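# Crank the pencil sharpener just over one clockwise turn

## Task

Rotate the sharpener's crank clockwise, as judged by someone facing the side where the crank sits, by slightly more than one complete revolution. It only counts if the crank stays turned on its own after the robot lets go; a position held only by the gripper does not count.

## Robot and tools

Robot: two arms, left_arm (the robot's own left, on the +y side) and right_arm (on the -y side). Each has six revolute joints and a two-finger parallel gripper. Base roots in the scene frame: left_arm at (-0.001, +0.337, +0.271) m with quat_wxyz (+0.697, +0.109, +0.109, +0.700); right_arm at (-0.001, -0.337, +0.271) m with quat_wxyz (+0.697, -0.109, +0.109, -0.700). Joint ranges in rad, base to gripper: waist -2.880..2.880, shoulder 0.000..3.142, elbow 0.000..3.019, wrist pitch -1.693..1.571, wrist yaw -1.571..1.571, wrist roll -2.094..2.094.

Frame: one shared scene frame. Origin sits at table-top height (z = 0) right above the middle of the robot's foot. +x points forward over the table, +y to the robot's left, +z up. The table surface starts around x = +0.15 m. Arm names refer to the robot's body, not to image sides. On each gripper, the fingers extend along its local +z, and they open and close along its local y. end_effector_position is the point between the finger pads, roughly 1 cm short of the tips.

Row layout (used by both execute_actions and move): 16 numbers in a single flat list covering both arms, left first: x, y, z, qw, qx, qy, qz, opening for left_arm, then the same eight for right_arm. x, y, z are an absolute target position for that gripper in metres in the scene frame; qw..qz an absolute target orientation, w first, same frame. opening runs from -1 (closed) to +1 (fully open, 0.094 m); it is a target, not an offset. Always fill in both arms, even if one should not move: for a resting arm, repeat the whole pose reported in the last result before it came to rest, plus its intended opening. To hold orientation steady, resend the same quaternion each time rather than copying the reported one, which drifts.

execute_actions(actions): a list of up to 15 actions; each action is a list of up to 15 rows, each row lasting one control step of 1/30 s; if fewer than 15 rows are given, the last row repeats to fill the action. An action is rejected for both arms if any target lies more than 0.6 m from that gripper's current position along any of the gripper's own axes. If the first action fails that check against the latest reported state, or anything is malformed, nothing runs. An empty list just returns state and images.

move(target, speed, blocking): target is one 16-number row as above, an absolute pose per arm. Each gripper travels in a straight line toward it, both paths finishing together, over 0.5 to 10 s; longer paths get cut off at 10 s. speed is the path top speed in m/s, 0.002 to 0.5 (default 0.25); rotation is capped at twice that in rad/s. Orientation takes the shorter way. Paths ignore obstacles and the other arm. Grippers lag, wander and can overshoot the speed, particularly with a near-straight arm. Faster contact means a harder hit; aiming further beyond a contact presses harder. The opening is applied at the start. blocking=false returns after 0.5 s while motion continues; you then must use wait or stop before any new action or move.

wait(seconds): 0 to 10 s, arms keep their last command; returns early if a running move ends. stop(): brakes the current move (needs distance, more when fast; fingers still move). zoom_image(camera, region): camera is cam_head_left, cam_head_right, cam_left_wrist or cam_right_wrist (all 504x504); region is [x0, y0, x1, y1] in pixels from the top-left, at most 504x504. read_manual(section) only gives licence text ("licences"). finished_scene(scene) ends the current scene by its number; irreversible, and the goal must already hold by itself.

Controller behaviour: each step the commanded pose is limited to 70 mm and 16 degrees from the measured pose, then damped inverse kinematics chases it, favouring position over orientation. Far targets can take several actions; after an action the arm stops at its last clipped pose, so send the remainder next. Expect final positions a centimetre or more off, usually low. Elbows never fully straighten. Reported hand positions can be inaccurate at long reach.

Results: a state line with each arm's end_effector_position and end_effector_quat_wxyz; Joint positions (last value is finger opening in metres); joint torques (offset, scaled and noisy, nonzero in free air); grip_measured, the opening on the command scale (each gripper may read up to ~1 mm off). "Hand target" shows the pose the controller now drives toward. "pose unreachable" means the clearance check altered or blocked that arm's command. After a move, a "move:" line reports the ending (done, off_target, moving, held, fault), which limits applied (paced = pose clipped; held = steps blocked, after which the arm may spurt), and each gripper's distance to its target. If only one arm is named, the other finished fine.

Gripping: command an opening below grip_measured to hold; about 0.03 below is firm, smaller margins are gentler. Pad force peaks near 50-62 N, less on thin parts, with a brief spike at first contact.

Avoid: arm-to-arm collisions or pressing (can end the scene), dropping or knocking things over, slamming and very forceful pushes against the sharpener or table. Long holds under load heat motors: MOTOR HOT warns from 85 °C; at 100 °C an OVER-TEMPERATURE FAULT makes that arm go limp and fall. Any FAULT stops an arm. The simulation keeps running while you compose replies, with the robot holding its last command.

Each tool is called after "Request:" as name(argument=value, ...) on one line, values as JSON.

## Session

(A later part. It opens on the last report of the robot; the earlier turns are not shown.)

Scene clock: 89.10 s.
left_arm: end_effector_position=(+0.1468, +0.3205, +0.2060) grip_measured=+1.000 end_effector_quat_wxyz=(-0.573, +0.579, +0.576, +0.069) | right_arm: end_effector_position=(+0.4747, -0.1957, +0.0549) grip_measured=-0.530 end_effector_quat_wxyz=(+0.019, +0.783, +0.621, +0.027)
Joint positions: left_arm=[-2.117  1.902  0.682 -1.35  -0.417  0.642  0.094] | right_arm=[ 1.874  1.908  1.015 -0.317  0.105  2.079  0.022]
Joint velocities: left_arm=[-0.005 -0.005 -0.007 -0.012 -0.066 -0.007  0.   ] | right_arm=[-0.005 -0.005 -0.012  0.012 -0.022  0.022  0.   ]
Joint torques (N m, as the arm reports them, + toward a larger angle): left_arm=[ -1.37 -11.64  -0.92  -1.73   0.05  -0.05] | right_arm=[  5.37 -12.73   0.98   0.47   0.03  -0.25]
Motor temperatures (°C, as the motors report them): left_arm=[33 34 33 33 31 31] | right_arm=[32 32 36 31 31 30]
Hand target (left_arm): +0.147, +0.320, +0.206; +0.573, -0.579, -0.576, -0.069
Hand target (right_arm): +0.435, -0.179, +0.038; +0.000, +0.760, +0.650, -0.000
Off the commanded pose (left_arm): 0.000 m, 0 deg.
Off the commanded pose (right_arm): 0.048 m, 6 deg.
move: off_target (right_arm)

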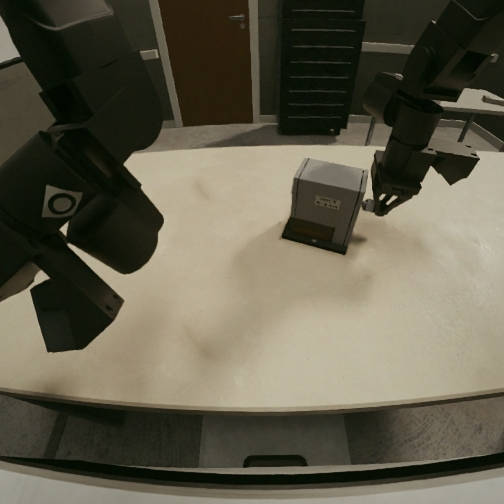

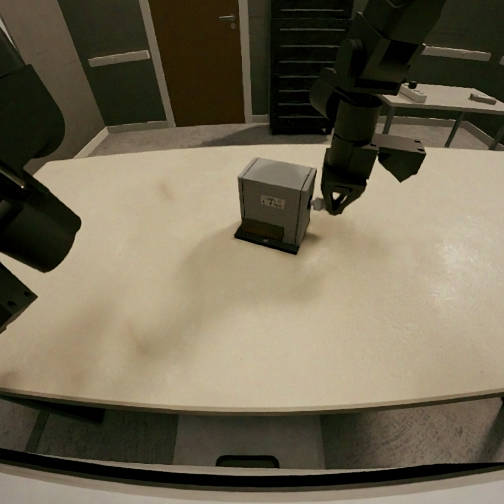

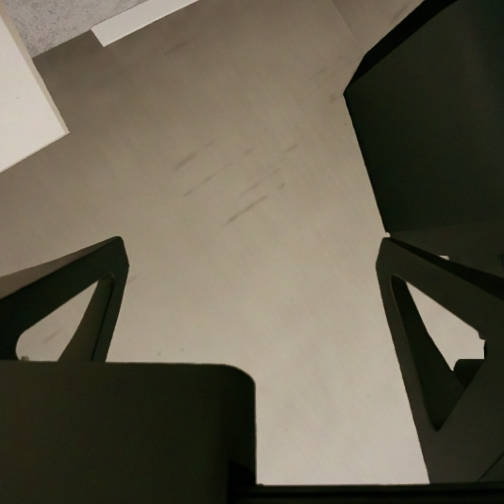

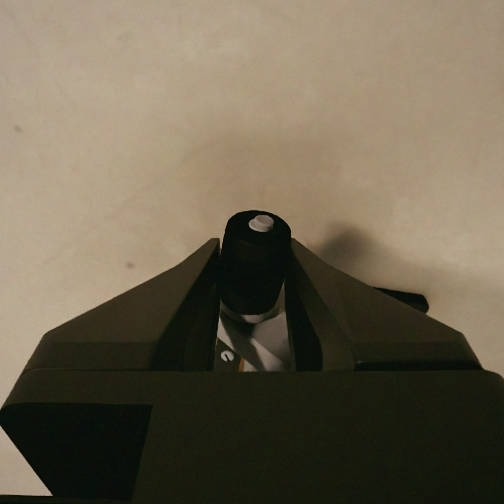

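Request:
move(target=[0.1468,0.3205,0.206,-0.573,0.579,0.576,0.069,1,0.482,-0.2,0.062,-0.113,0.749,0.64,0.132,-0.42], speed=0.04)

Request:
move(target=[0.1468,0.3205,0.206,-0.573,0.579,0.576,0.069,1,0.465,-0.192,0.035,-0.113,0.749,0.64,0.132,-0.56], speed=0.03)

Request:
zoom_image(camera="cam_head_left", region=[280,100,480,280])

Scene clock: 107.77 s.
left_arm: end_effector_position=(+0.1468, +0.3205, +0.2060) grip_measured=+1.000 end_effector_quat_wxyz=(-0.573, +0.579, +0.576, +0.069) | right_arm: end_effector_position=(+0.4776, -0.1935, +0.0591) grip_measured=-0.421 end_effector_quat_wxyz=(-0.118, +0.750, +0.638, +0.125)
Joint positions: left_arm=[-2.117  1.902  0.682 -1.35  -0.417  0.642  0.094] | right_arm=[ 1.757  1.905  0.993 -0.256 -0.275  1.916  0.027]
Joint velocities: left_arm=[-0.005 -0.005  0.002  0.017  0.022 -0.051  0.   ] | right_arm=[-0.005 -0.005 -0.012 -0.027 -0.037 -0.037  0.001]
Joint torques (N m, as the arm reports them, + toward a larger angle): left_arm=[ -1.4  -11.58  -0.93  -1.74   0.05  -0.05] | right_arm=[  0.34 -16.22   2.9    1.08  -0.34  -0.17]
Motor temperatures (°C, as the motors report them): left_arm=[33 34 33 33 31 31] | right_arm=[32 32 35 31 31 30]
Hand target (left_arm): +0.147, +0.320, +0.206; +0.573, -0.579, -0.576, -0.069
Hand target (right_arm): +0.482, -0.200, +0.062; -0.111, +0.749, +0.640, +0.134
Off the commanded pose (left_arm): 0.000 m, 0 deg.
Off the commanded pose (right_arm): 0.008 m, 1 deg.
move: done

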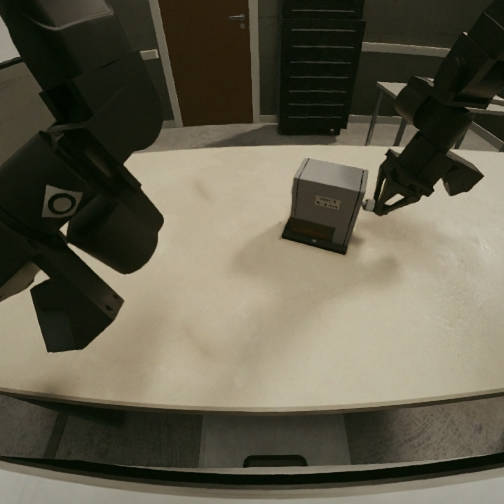

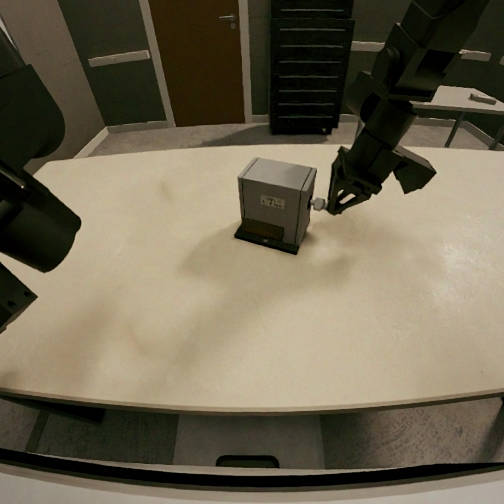

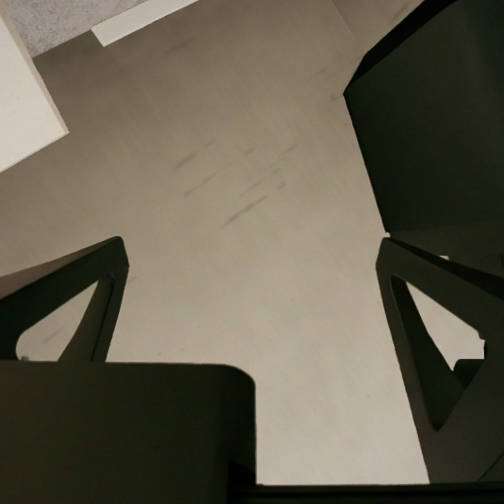

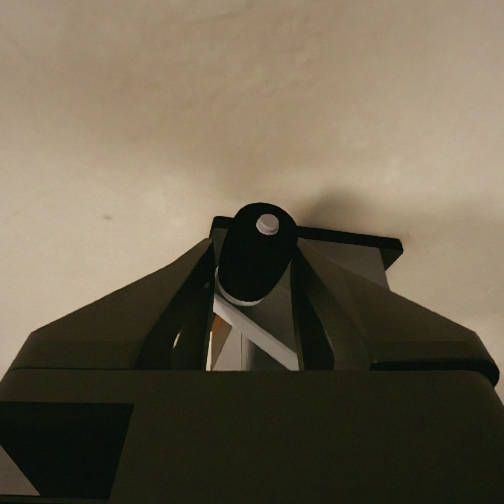

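Scene clock: 108.97 s.
left_arm: end_effector_position=(+0.1468, +0.3205, +0.2060) grip_measured=+1.000 end_effector_quat_wxyz=(-0.573, +0.579, +0.576, +0.069) | right_arm: end_effector_position=(+0.4713, -0.1916, +0.0504) grip_measured=-0.514 end_effector_quat_wxyz=(-0.117, +0.762, +0.623, +0.135)
Joint positions: left_arm=[-2.117  1.902  0.682 -1.35  -0.417  0.642  0.094] | right_arm=[ 1.76   1.92   0.964 -0.187 -0.279  1.962  0.023]
Joint velocities: left_arm=[ 0.005 -0.015  0.007  0.022  0.037 -0.081  0.   ] | right_arm=[-0.005 -0.005 -0.002 -0.012  0.066  0.007  0.   ]
Joint torques (N m, as the arm reports them, + toward a larger angle): left_arm=[ -1.4  -11.68  -0.91  -1.74   0.04  -0.05] | right_arm=[  1.49 -12.35   3.02   1.45   0.06  -0.48]
Motor temperatures (°C, as the motors report them): left_arm=[33 34 33 33 31 31] | right_arm=[32 32 35 31 31 30]
Hand target (left_arm): +0.147, +0.320, +0.206; +0.573, -0.579, -0.576, -0.069
Hand target (right_arm): +0.464, -0.192, +0.036; -0.113, +0.749, +0.640, +0.131
Off the commanded pose (left_arm): 0.000 m, 0 deg.
Off the commanded pose (right_arm): 0.017 m, 3 deg.
move: off_target (right_arm)

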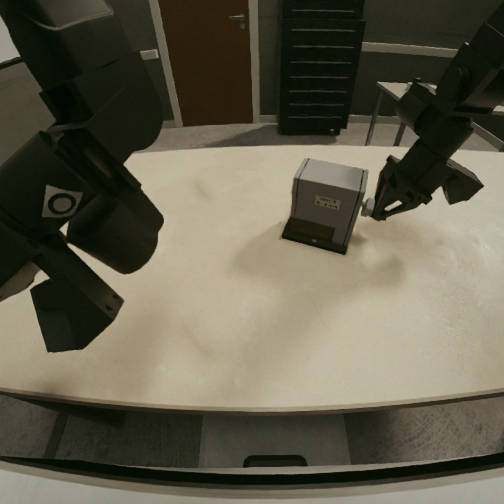

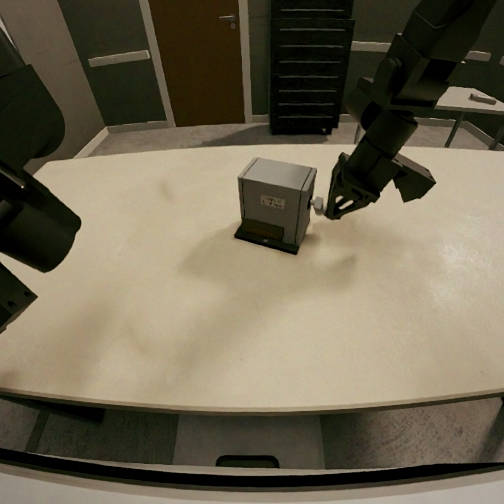

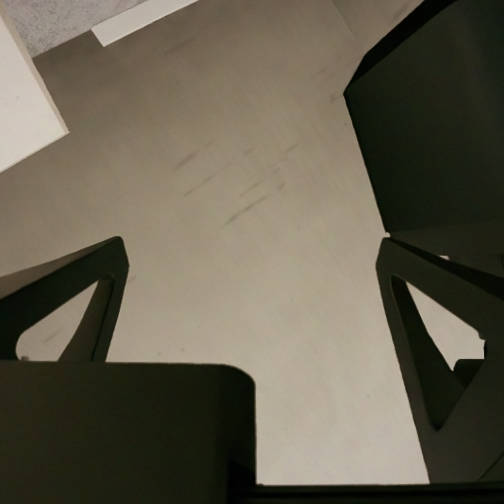

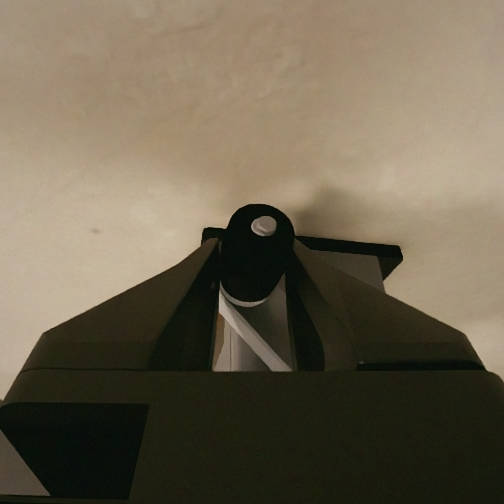

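Region (280, 100, 480, 280) of cam_head_left's 504x504 image, scaled by 2.520, with more detail than that image has; it fills the top 454 rows of this view, and the rest is white.

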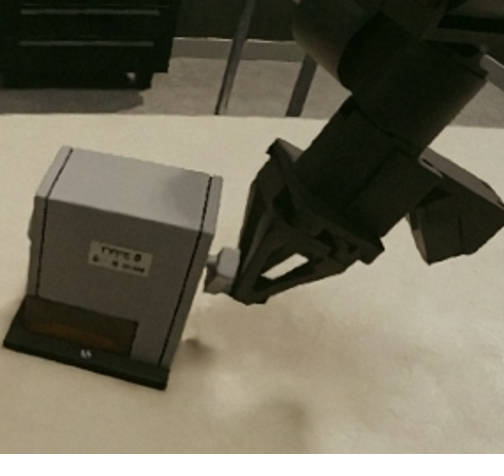

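Progressing. Continue.

Request:
move(target=[0.1468,0.3205,0.206,-0.573,0.579,0.576,0.069,1,0.445,-0.184,0.03,-0.113,0.749,0.64,0.132,-0.56], speed=0.03)

Request:
move(target=[0.1468,0.3205,0.206,-0.573,0.579,0.576,0.069,1,0.415,-0.17,0.04,-0.113,0.749,0.64,0.132,-0.56], speed=0.03)

Scene clock: 113.80 s.
left_arm: end_effector_position=(+0.1468, +0.3205, +0.2060) grip_measured=+1.000 end_effector_quat_wxyz=(-0.573, +0.579, +0.576, +0.069) | right_arm: end_effector_position=(+0.4656, -0.1891, +0.0460) grip_measured=-0.522 end_effector_quat_wxyz=(-0.106, +0.766, +0.617, +0.146)
Joint positions: left_arm=[-2.117  1.902  0.682 -1.35  -0.417  0.642  0.094] | right_arm=[ 1.771  1.923  0.928 -0.11  -0.266  1.989  0.022]
Joint velocities: left_arm=[-0.005 -0.005 -0.022 -0.012 -0.037 -0.066  0.   ] | right_arm=[-0.015 -0.015  0.007  0.007  0.007  0.037 -0.   ]
Joint torques (N m, as the arm reports them, + toward a larger angle): left_arm=[ -1.36 -11.62  -0.91  -1.72   0.04  -0.05] | right_arm=[  2.54 -12.16   1.74   0.95  -0.11  -0.52]
Motor temperatures (°C, as the motors report them): left_arm=[33 34 33 33 31 31] | right_arm=[32 32 35 31 31 30]
Hand target (left_arm): +0.147, +0.320, +0.206; +0.573, -0.579, -0.576, -0.069
Hand target (right_arm): +0.445, -0.184, +0.031; -0.113, +0.749, +0.639, +0.132
Off the commanded pose (left_arm): 0.000 m, 0 deg.
Off the commanded pose (right_arm): 0.027 m, 4 deg.
move: off_target (right_arm)

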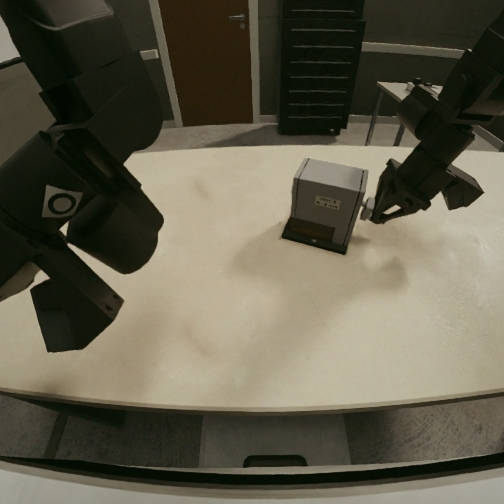

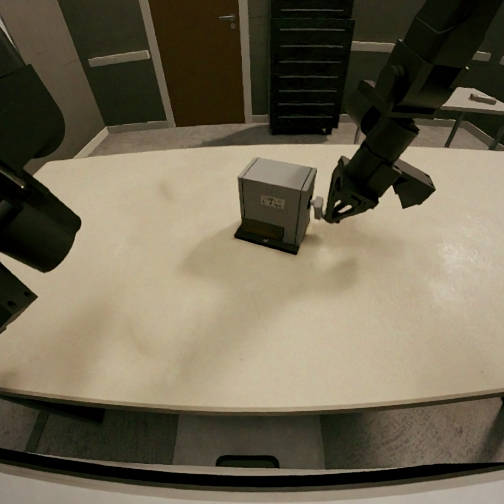

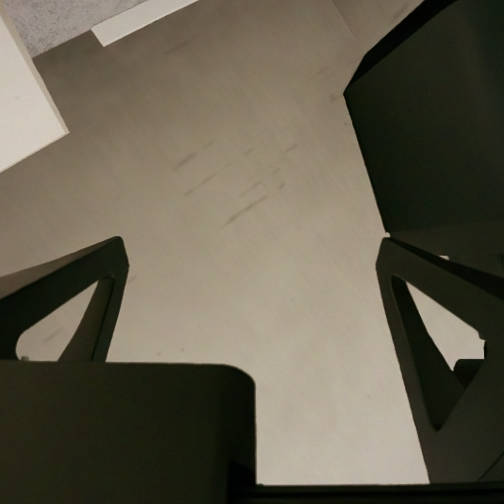

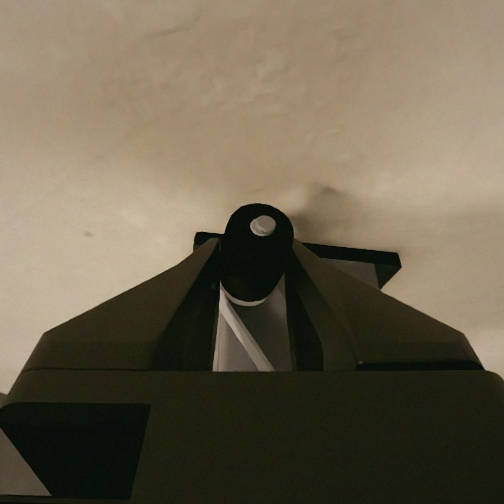

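Scene clock: 115.83 s.
left_arm: end_effector_position=(+0.1468, +0.3205, +0.2060) grip_measured=+1.000 end_effector_quat_wxyz=(-0.573, +0.579, +0.576, +0.069) | right_arm: end_effector_position=(+0.4563, -0.1855, +0.0422) grip_measured=-0.528 end_effector_quat_wxyz=(-0.085, +0.770, +0.613, +0.154)
Joint positions: left_arm=[-2.117  1.902  0.682 -1.35  -0.417  0.642  0.094] | right_arm=[ 1.794  1.923  0.882 -0.024 -0.222  2.022  0.022]
Joint velocities: left_arm=[ 0.005 -0.005 -0.007  0.002  0.022 -0.051  0.   ] | right_arm=[-0.005 -0.015 -0.002  0.002 -0.022 -0.037 -0.   ]
Joint torques (N m, as the arm reports them, + toward a larger angle): left_arm=[ -1.41 -11.69  -0.92  -1.72   0.04  -0.05] | right_arm=[  4.08 -14.87  -1.25   0.07  -1.02  -0.44]
Motor temperatures (°C, as the motors report them): left_arm=[33 34 33 33 31 31] | right_arm=[32 32 35 31 31 30]
Hand target (left_arm): +0.147, +0.320, +0.206; +0.573, -0.579, -0.576, -0.069
Hand target (right_arm): +0.416, -0.172, +0.040; -0.113, +0.749, +0.639, +0.132
Off the commanded pose (left_arm): 0.000 m, 0 deg.
Off the commanded pose (right_arm): 0.044 m, 6 deg.
move: off_target (right_arm)

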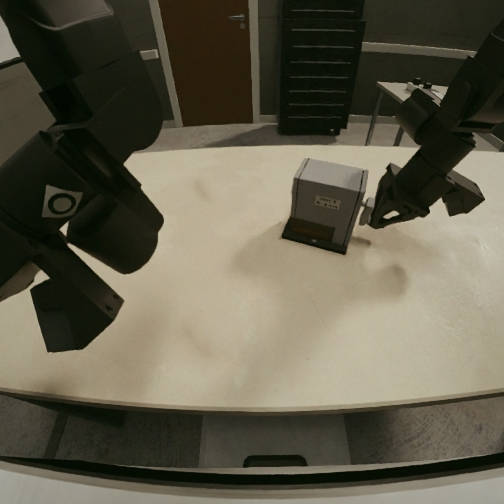

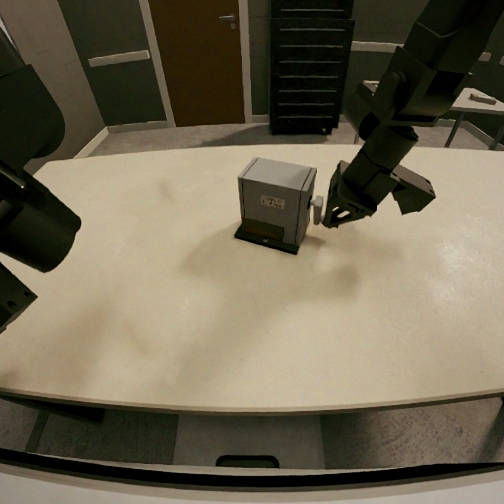

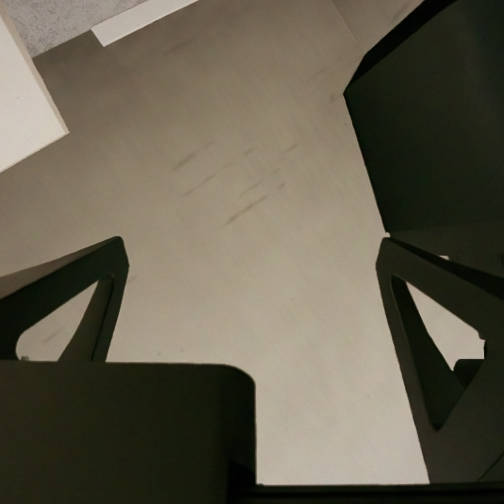

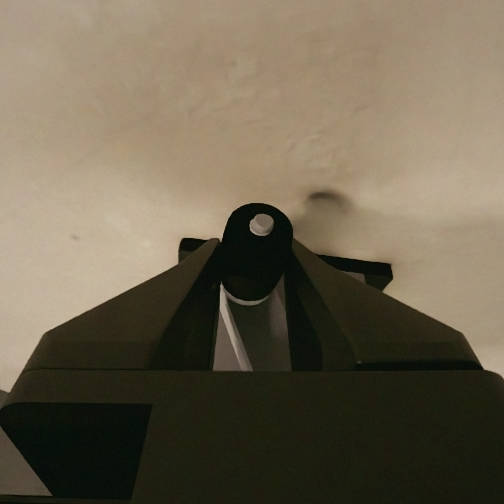

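Request:
move(target=[0.1468,0.3205,0.206,-0.573,0.579,0.576,0.069,1,0.425,-0.178,0.036,-0.113,0.749,0.64,0.132,-0.46], speed=0.03)

Request:
move(target=[0.1468,0.3205,0.206,-0.573,0.579,0.576,0.069,1,0.395,-0.166,0.05,-0.113,0.749,0.64,0.132,-0.46], speed=0.03)

Scene clock: 123.77 s.
left_arm: end_effector_position=(+0.1468, +0.3205, +0.2060) grip_measured=+1.000 end_effector_quat_wxyz=(-0.573, +0.579, +0.576, +0.069) | right_arm: end_effector_position=(+0.4457, -0.1819, +0.0416) grip_measured=-0.461 end_effector_quat_wxyz=(-0.099, +0.755, +0.630, +0.151)
Joint positions: left_arm=[-2.117  1.902  0.682 -1.35  -0.417  0.642  0.094] | right_arm=[ 1.796  1.924  0.873 -0.04  -0.249  1.978  0.025]
Joint velocities: left_arm=[ 0.005 -0.005 -0.012 -0.012  0.022  0.007  0.   ] | right_arm=[-0.005 -0.005 -0.017 -0.007  0.007  0.007  0.001]
Joint torques (N m, as the arm reports them, + toward a larger angle): left_arm=[ -1.41 -11.62  -0.92  -1.73   0.04  -0.06] | right_arm=[  2.44 -13.67   1.16   0.02  -0.37  -0.19]
Motor temperatures (°C, as the motors report them): left_arm=[33 34 33 33 31 31] | right_arm=[32 32 35 31 32 30]
Hand target (left_arm): +0.147, +0.320, +0.206; +0.573, -0.579, -0.576, -0.069
Hand target (right_arm): +0.425, -0.178, +0.036; -0.113, +0.749, +0.640, +0.132
Off the commanded pose (left_arm): 0.000 m, 0 deg.
Off the commanded pose (right_arm): 0.022 m, 3 deg.
move: off_target (right_arm)

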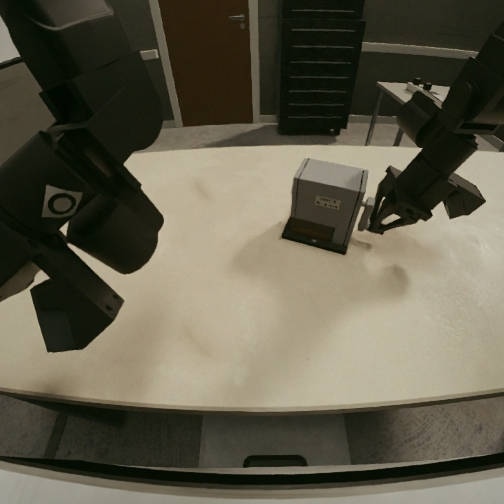

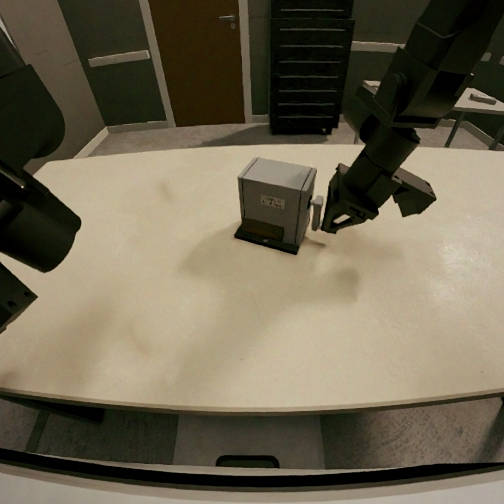

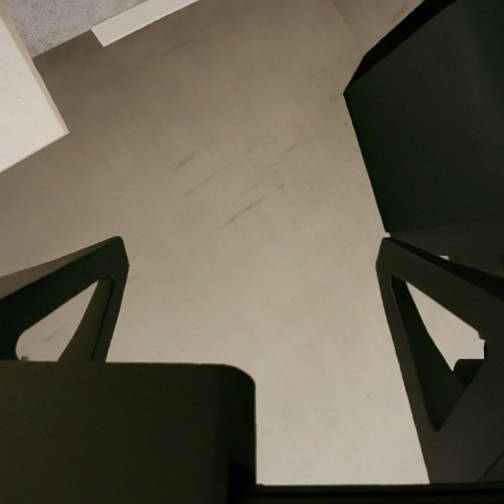

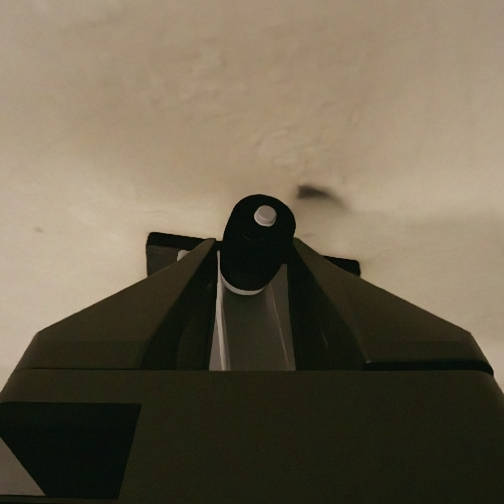

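Scene clock: 125.80 s.
left_arm: end_effector_position=(+0.1468, +0.3205, +0.2060) grip_measured=+1.000 end_effector_quat_wxyz=(-0.573, +0.579, +0.576, +0.069) | right_arm: end_effector_position=(+0.4099, -0.1688, +0.0474) grip_measured=-0.461 end_effector_quat_wxyz=(-0.108, +0.750, +0.637, +0.140)
Joint positions: left_arm=[-2.117  1.902  0.682 -1.35  -0.417  0.642  0.094] | right_arm=[ 1.843  1.894  0.796 -0.012 -0.235  2.003  0.025]
Joint velocities: left_arm=[-0.015 -0.005  0.002  0.002 -0.037 -0.095  0.   ] | right_arm=[-0.015 -0.005 -0.002 -0.017  0.066 -0.037 -0.001]
Joint torques (N m, as the arm reports them, + toward a larger angle): left_arm=[ -1.42 -11.59  -0.93  -1.73   0.05  -0.05] | right_arm=[  2.66 -14.55   0.09   0.54  -0.11   0.01]
Motor temperatures (°C, as the motors report them): left_arm=[33 34 33 33 31 31] | right_arm=[32 32 35 31 32 30]
Hand target (left_arm): +0.147, +0.320, +0.206; +0.573, -0.579, -0.576, -0.069
Hand target (right_arm): +0.395, -0.166, +0.050; -0.113, +0.749, +0.640, +0.132
Off the commanded pose (left_arm): 0.000 m, 0 deg.
Off the commanded pose (right_arm): 0.015 m, 1 deg.
move: off_target (right_arm)

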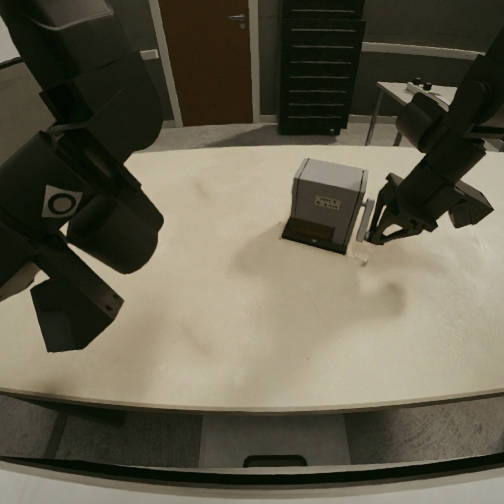

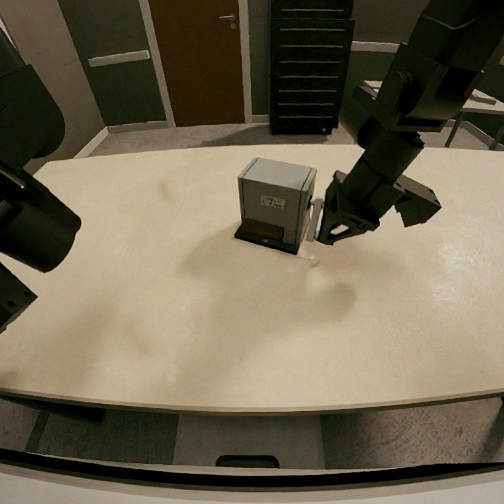

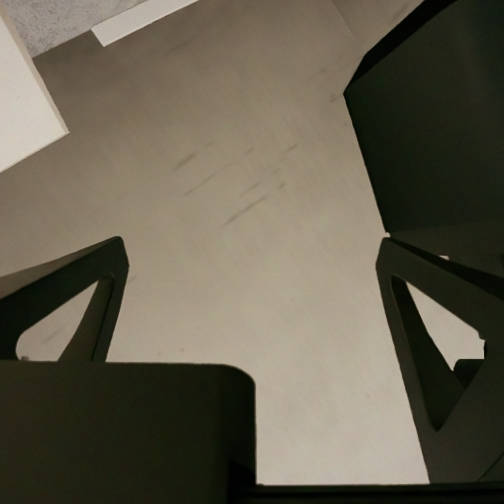

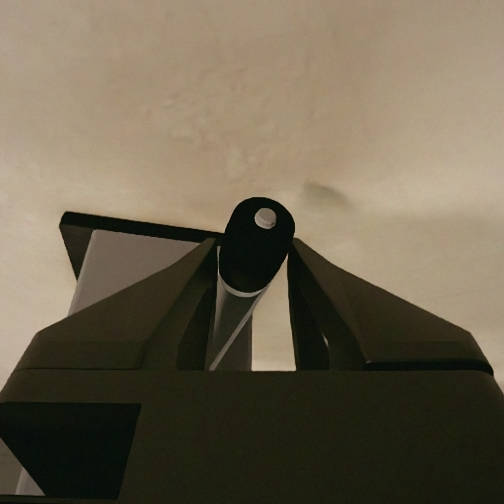

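Request:
move(target=[0.1468,0.3205,0.206,-0.573,0.579,0.576,0.069,1,0.388,-0.163,0.075,-0.113,0.749,0.64,0.132,-0.53], speed=0.03)

Request:
move(target=[0.1468,0.3205,0.206,-0.573,0.579,0.576,0.069,1,0.39,-0.163,0.11,-0.113,0.749,0.64,0.132,-0.53], speed=0.03)

Request:
move(target=[0.1468,0.3205,0.206,-0.573,0.579,0.576,0.069,1,0.41,-0.168,0.14,-0.113,0.749,0.64,0.132,-0.53], speed=0.03)

Scene clock: 131.80 s.
left_arm: end_effector_position=(+0.1468, +0.3205, +0.2060) grip_measured=+1.000 end_effector_quat_wxyz=(-0.573, +0.579, +0.576, +0.069) | right_arm: end_effector_position=(+0.3939, -0.1623, +0.0662) grip_measured=-0.517 end_effector_quat_wxyz=(-0.115, +0.758, +0.628, +0.136)
Joint positions: left_arm=[-2.117  1.902  0.682 -1.35  -0.417  0.642  0.094] | right_arm=[ 1.87   1.831  0.748 -0.033 -0.232  2.05   0.023]
Joint velocities: left_arm=[ 0.005  0.005  0.002  0.002  0.022 -0.022  0.   ] | right_arm=[-0.005 -0.005 -0.007 -0.007 -0.037 -0.007  0.   ]
Joint torques (N m, as the arm reports them, + toward a larger angle): left_arm=[ -1.37 -11.64  -0.92  -1.73   0.05  -0.05] | right_arm=[  2.07 -15.29   0.95  -0.03   0.06  -0.29]
Motor temperatures (°C, as the motors report them): left_arm=[33 34 33 33 31 31] | right_arm=[32 32 35 31 31 30]
Hand target (left_arm): +0.147, +0.320, +0.206; +0.573, -0.579, -0.576, -0.069
Hand target (right_arm): +0.388, -0.163, +0.074; -0.113, +0.749, +0.640, +0.132
Off the commanded pose (left_arm): 0.000 m, 0 deg.
Off the commanded pose (right_arm): 0.011 m, 2 deg.
move: off_target (right_arm)

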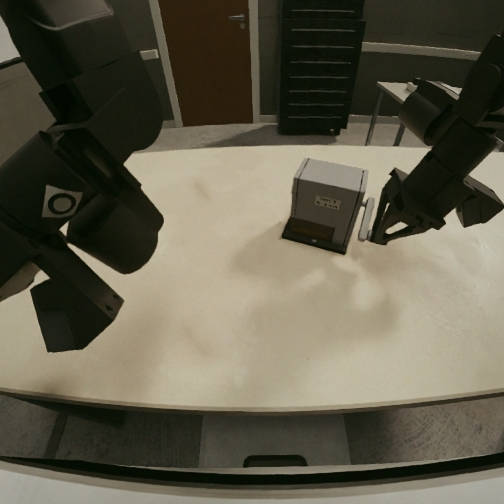

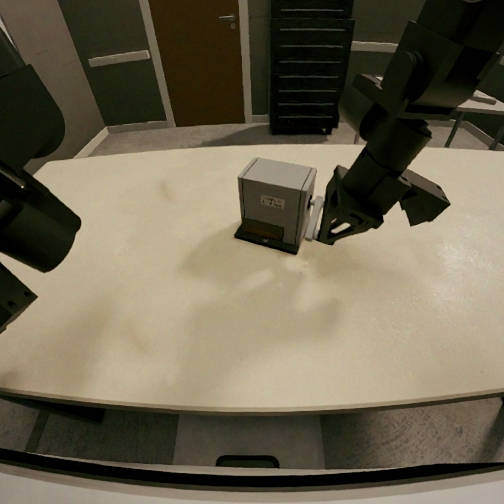

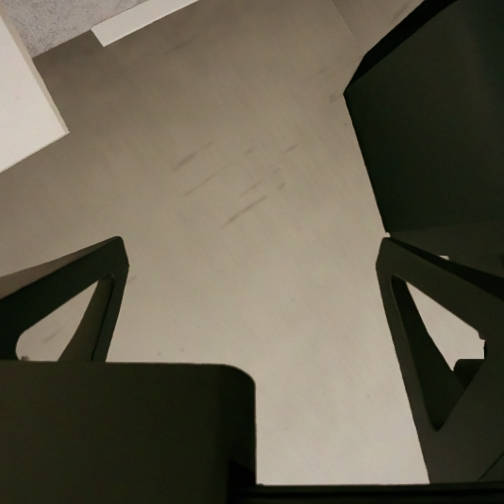

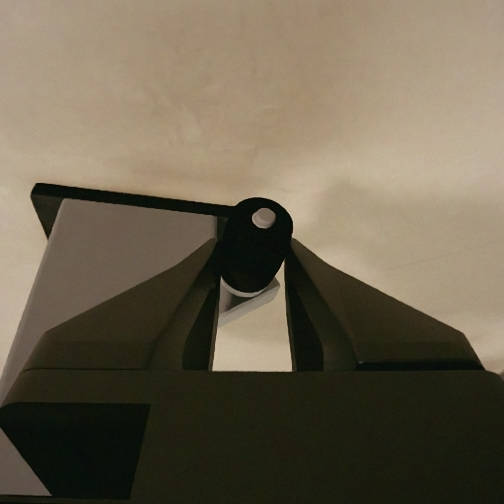

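Scene clock: 133.57 s.
left_arm: end_effector_position=(+0.1468, +0.3205, +0.2060) grip_measured=+1.000 end_effector_quat_wxyz=(-0.573, +0.579, +0.576, +0.069) | right_arm: end_effector_position=(+0.3877, -0.1599, +0.0999) grip_measured=-0.518 end_effector_quat_wxyz=(-0.123, +0.758, +0.628, +0.128)
Joint positions: left_arm=[-2.117  1.902  0.682 -1.35  -0.417  0.642  0.094] | right_arm=[ 1.885  1.723  0.726 -0.135 -0.233  2.064  0.023]
Joint velocities: left_arm=[-0.015  0.005  0.012 -0.007  0.037 -0.051  0.   ] | right_arm=[-0.024 -0.005 -0.007 -0.012  0.007 -0.066 -0.001]
Joint torques (N m, as the arm reports them, + toward a larger angle): left_arm=[ -1.41 -11.65  -0.92  -1.73   0.05  -0.06] | right_arm=[  1.46 -14.99   2.28   0.14   0.23  -0.35]
Motor temperatures (°C, as the motors report them): left_arm=[33 34 33 33 31 31] | right_arm=[32 32 35 31 31 30]
Hand target (left_arm): +0.147, +0.320, +0.206; +0.573, -0.579, -0.576, -0.069
Hand target (right_arm): +0.389, -0.163, +0.109; -0.113, +0.749, +0.639, +0.132
Off the commanded pose (left_arm): 0.000 m, 0 deg.
Off the commanded pose (right_arm): 0.011 m, 2 deg.
move: off_target (right_arm)

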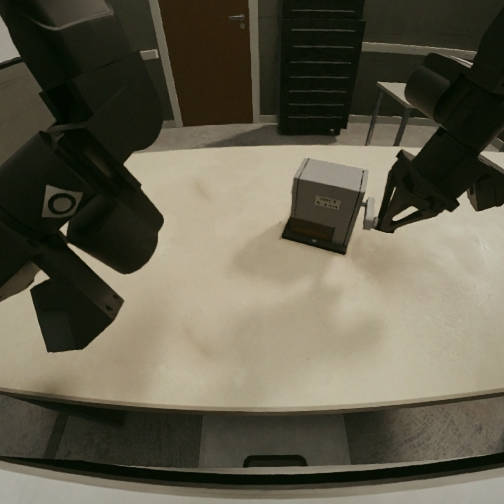

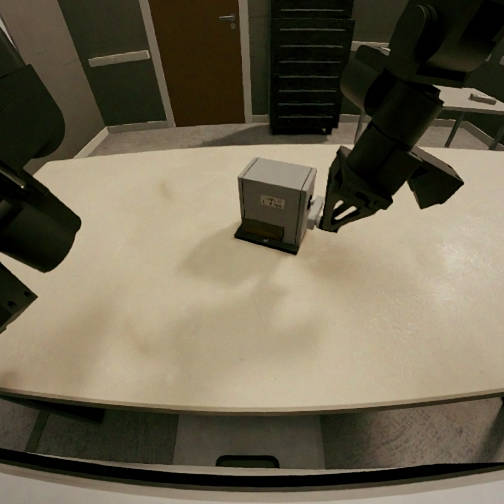

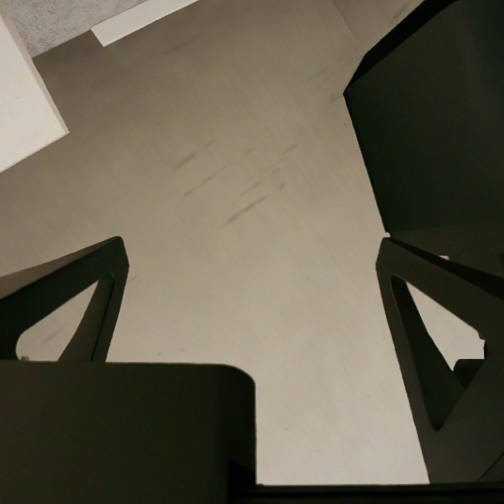

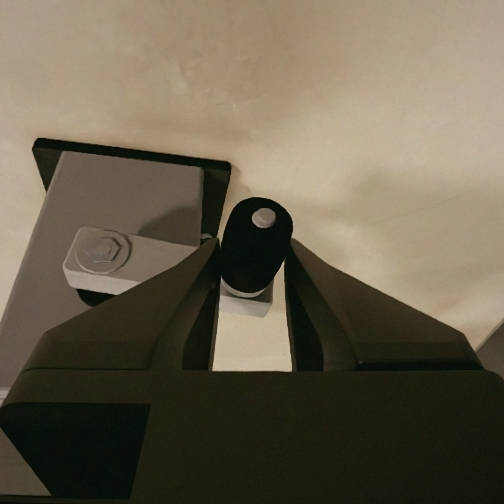

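Scene clock: 135.37 s.
left_arm: end_effector_position=(+0.1468, +0.3205, +0.2060) grip_measured=+1.000 end_effector_quat_wxyz=(-0.573, +0.579, +0.576, +0.069) | right_arm: end_effector_position=(+0.3978, -0.1640, +0.1270) grip_measured=-0.518 end_effector_quat_wxyz=(-0.122, +0.761, +0.625, +0.122)
Joint positions: left_arm=[-2.117  1.902  0.682 -1.35  -0.417  0.642  0.094] | right_arm=[ 1.876  1.647  0.747 -0.243 -0.23   2.063  0.023]
Joint velocities: left_arm=[ 0.005  0.005 -0.002 -0.007 -0.051  0.022  0.   ] | right_arm=[-0.005 -0.005  0.002  0.017  0.051  0.066  0.001]
Joint torques (N m, as the arm reports them, + toward a larger angle): left_arm=[ -1.42 -11.59  -0.92  -1.72   0.04  -0.05] | right_arm=[  0.6  -14.77   4.74  -0.29  -0.13  -0.53]
Motor temperatures (°C, as the motors report them): left_arm=[33 34 33 33 31 31] | right_arm=[32 32 35 31 31 30]
Hand target (left_arm): +0.147, +0.320, +0.206; +0.573, -0.579, -0.576, -0.069
Hand target (right_arm): +0.410, -0.168, +0.140; -0.112, +0.749, +0.639, +0.132
Off the commanded pose (left_arm): 0.000 m, 0 deg.
Off the commanded pose (right_arm): 0.018 m, 3 deg.
move: off_target (right_arm)

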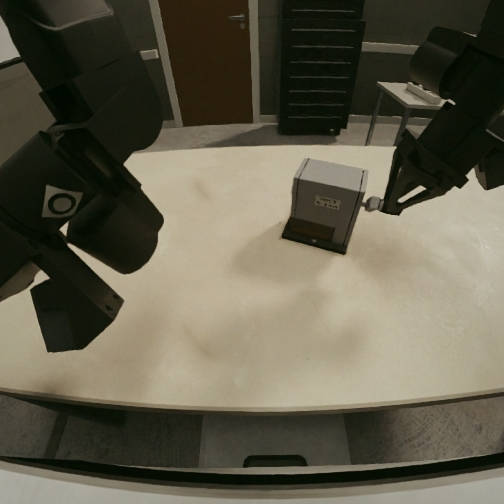

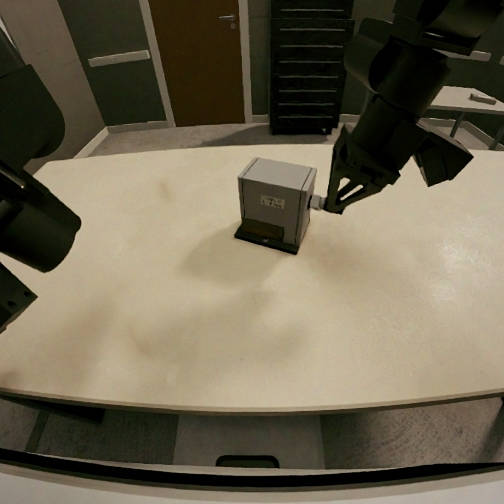

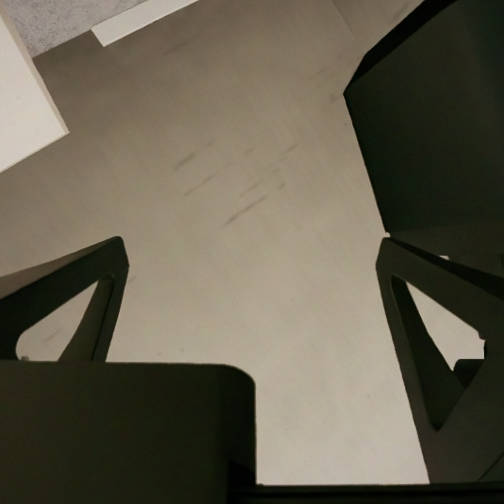

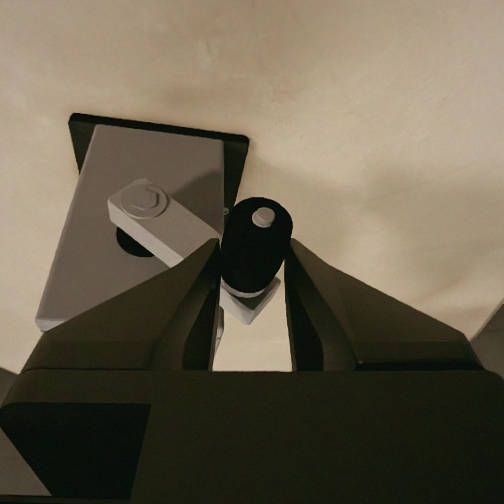

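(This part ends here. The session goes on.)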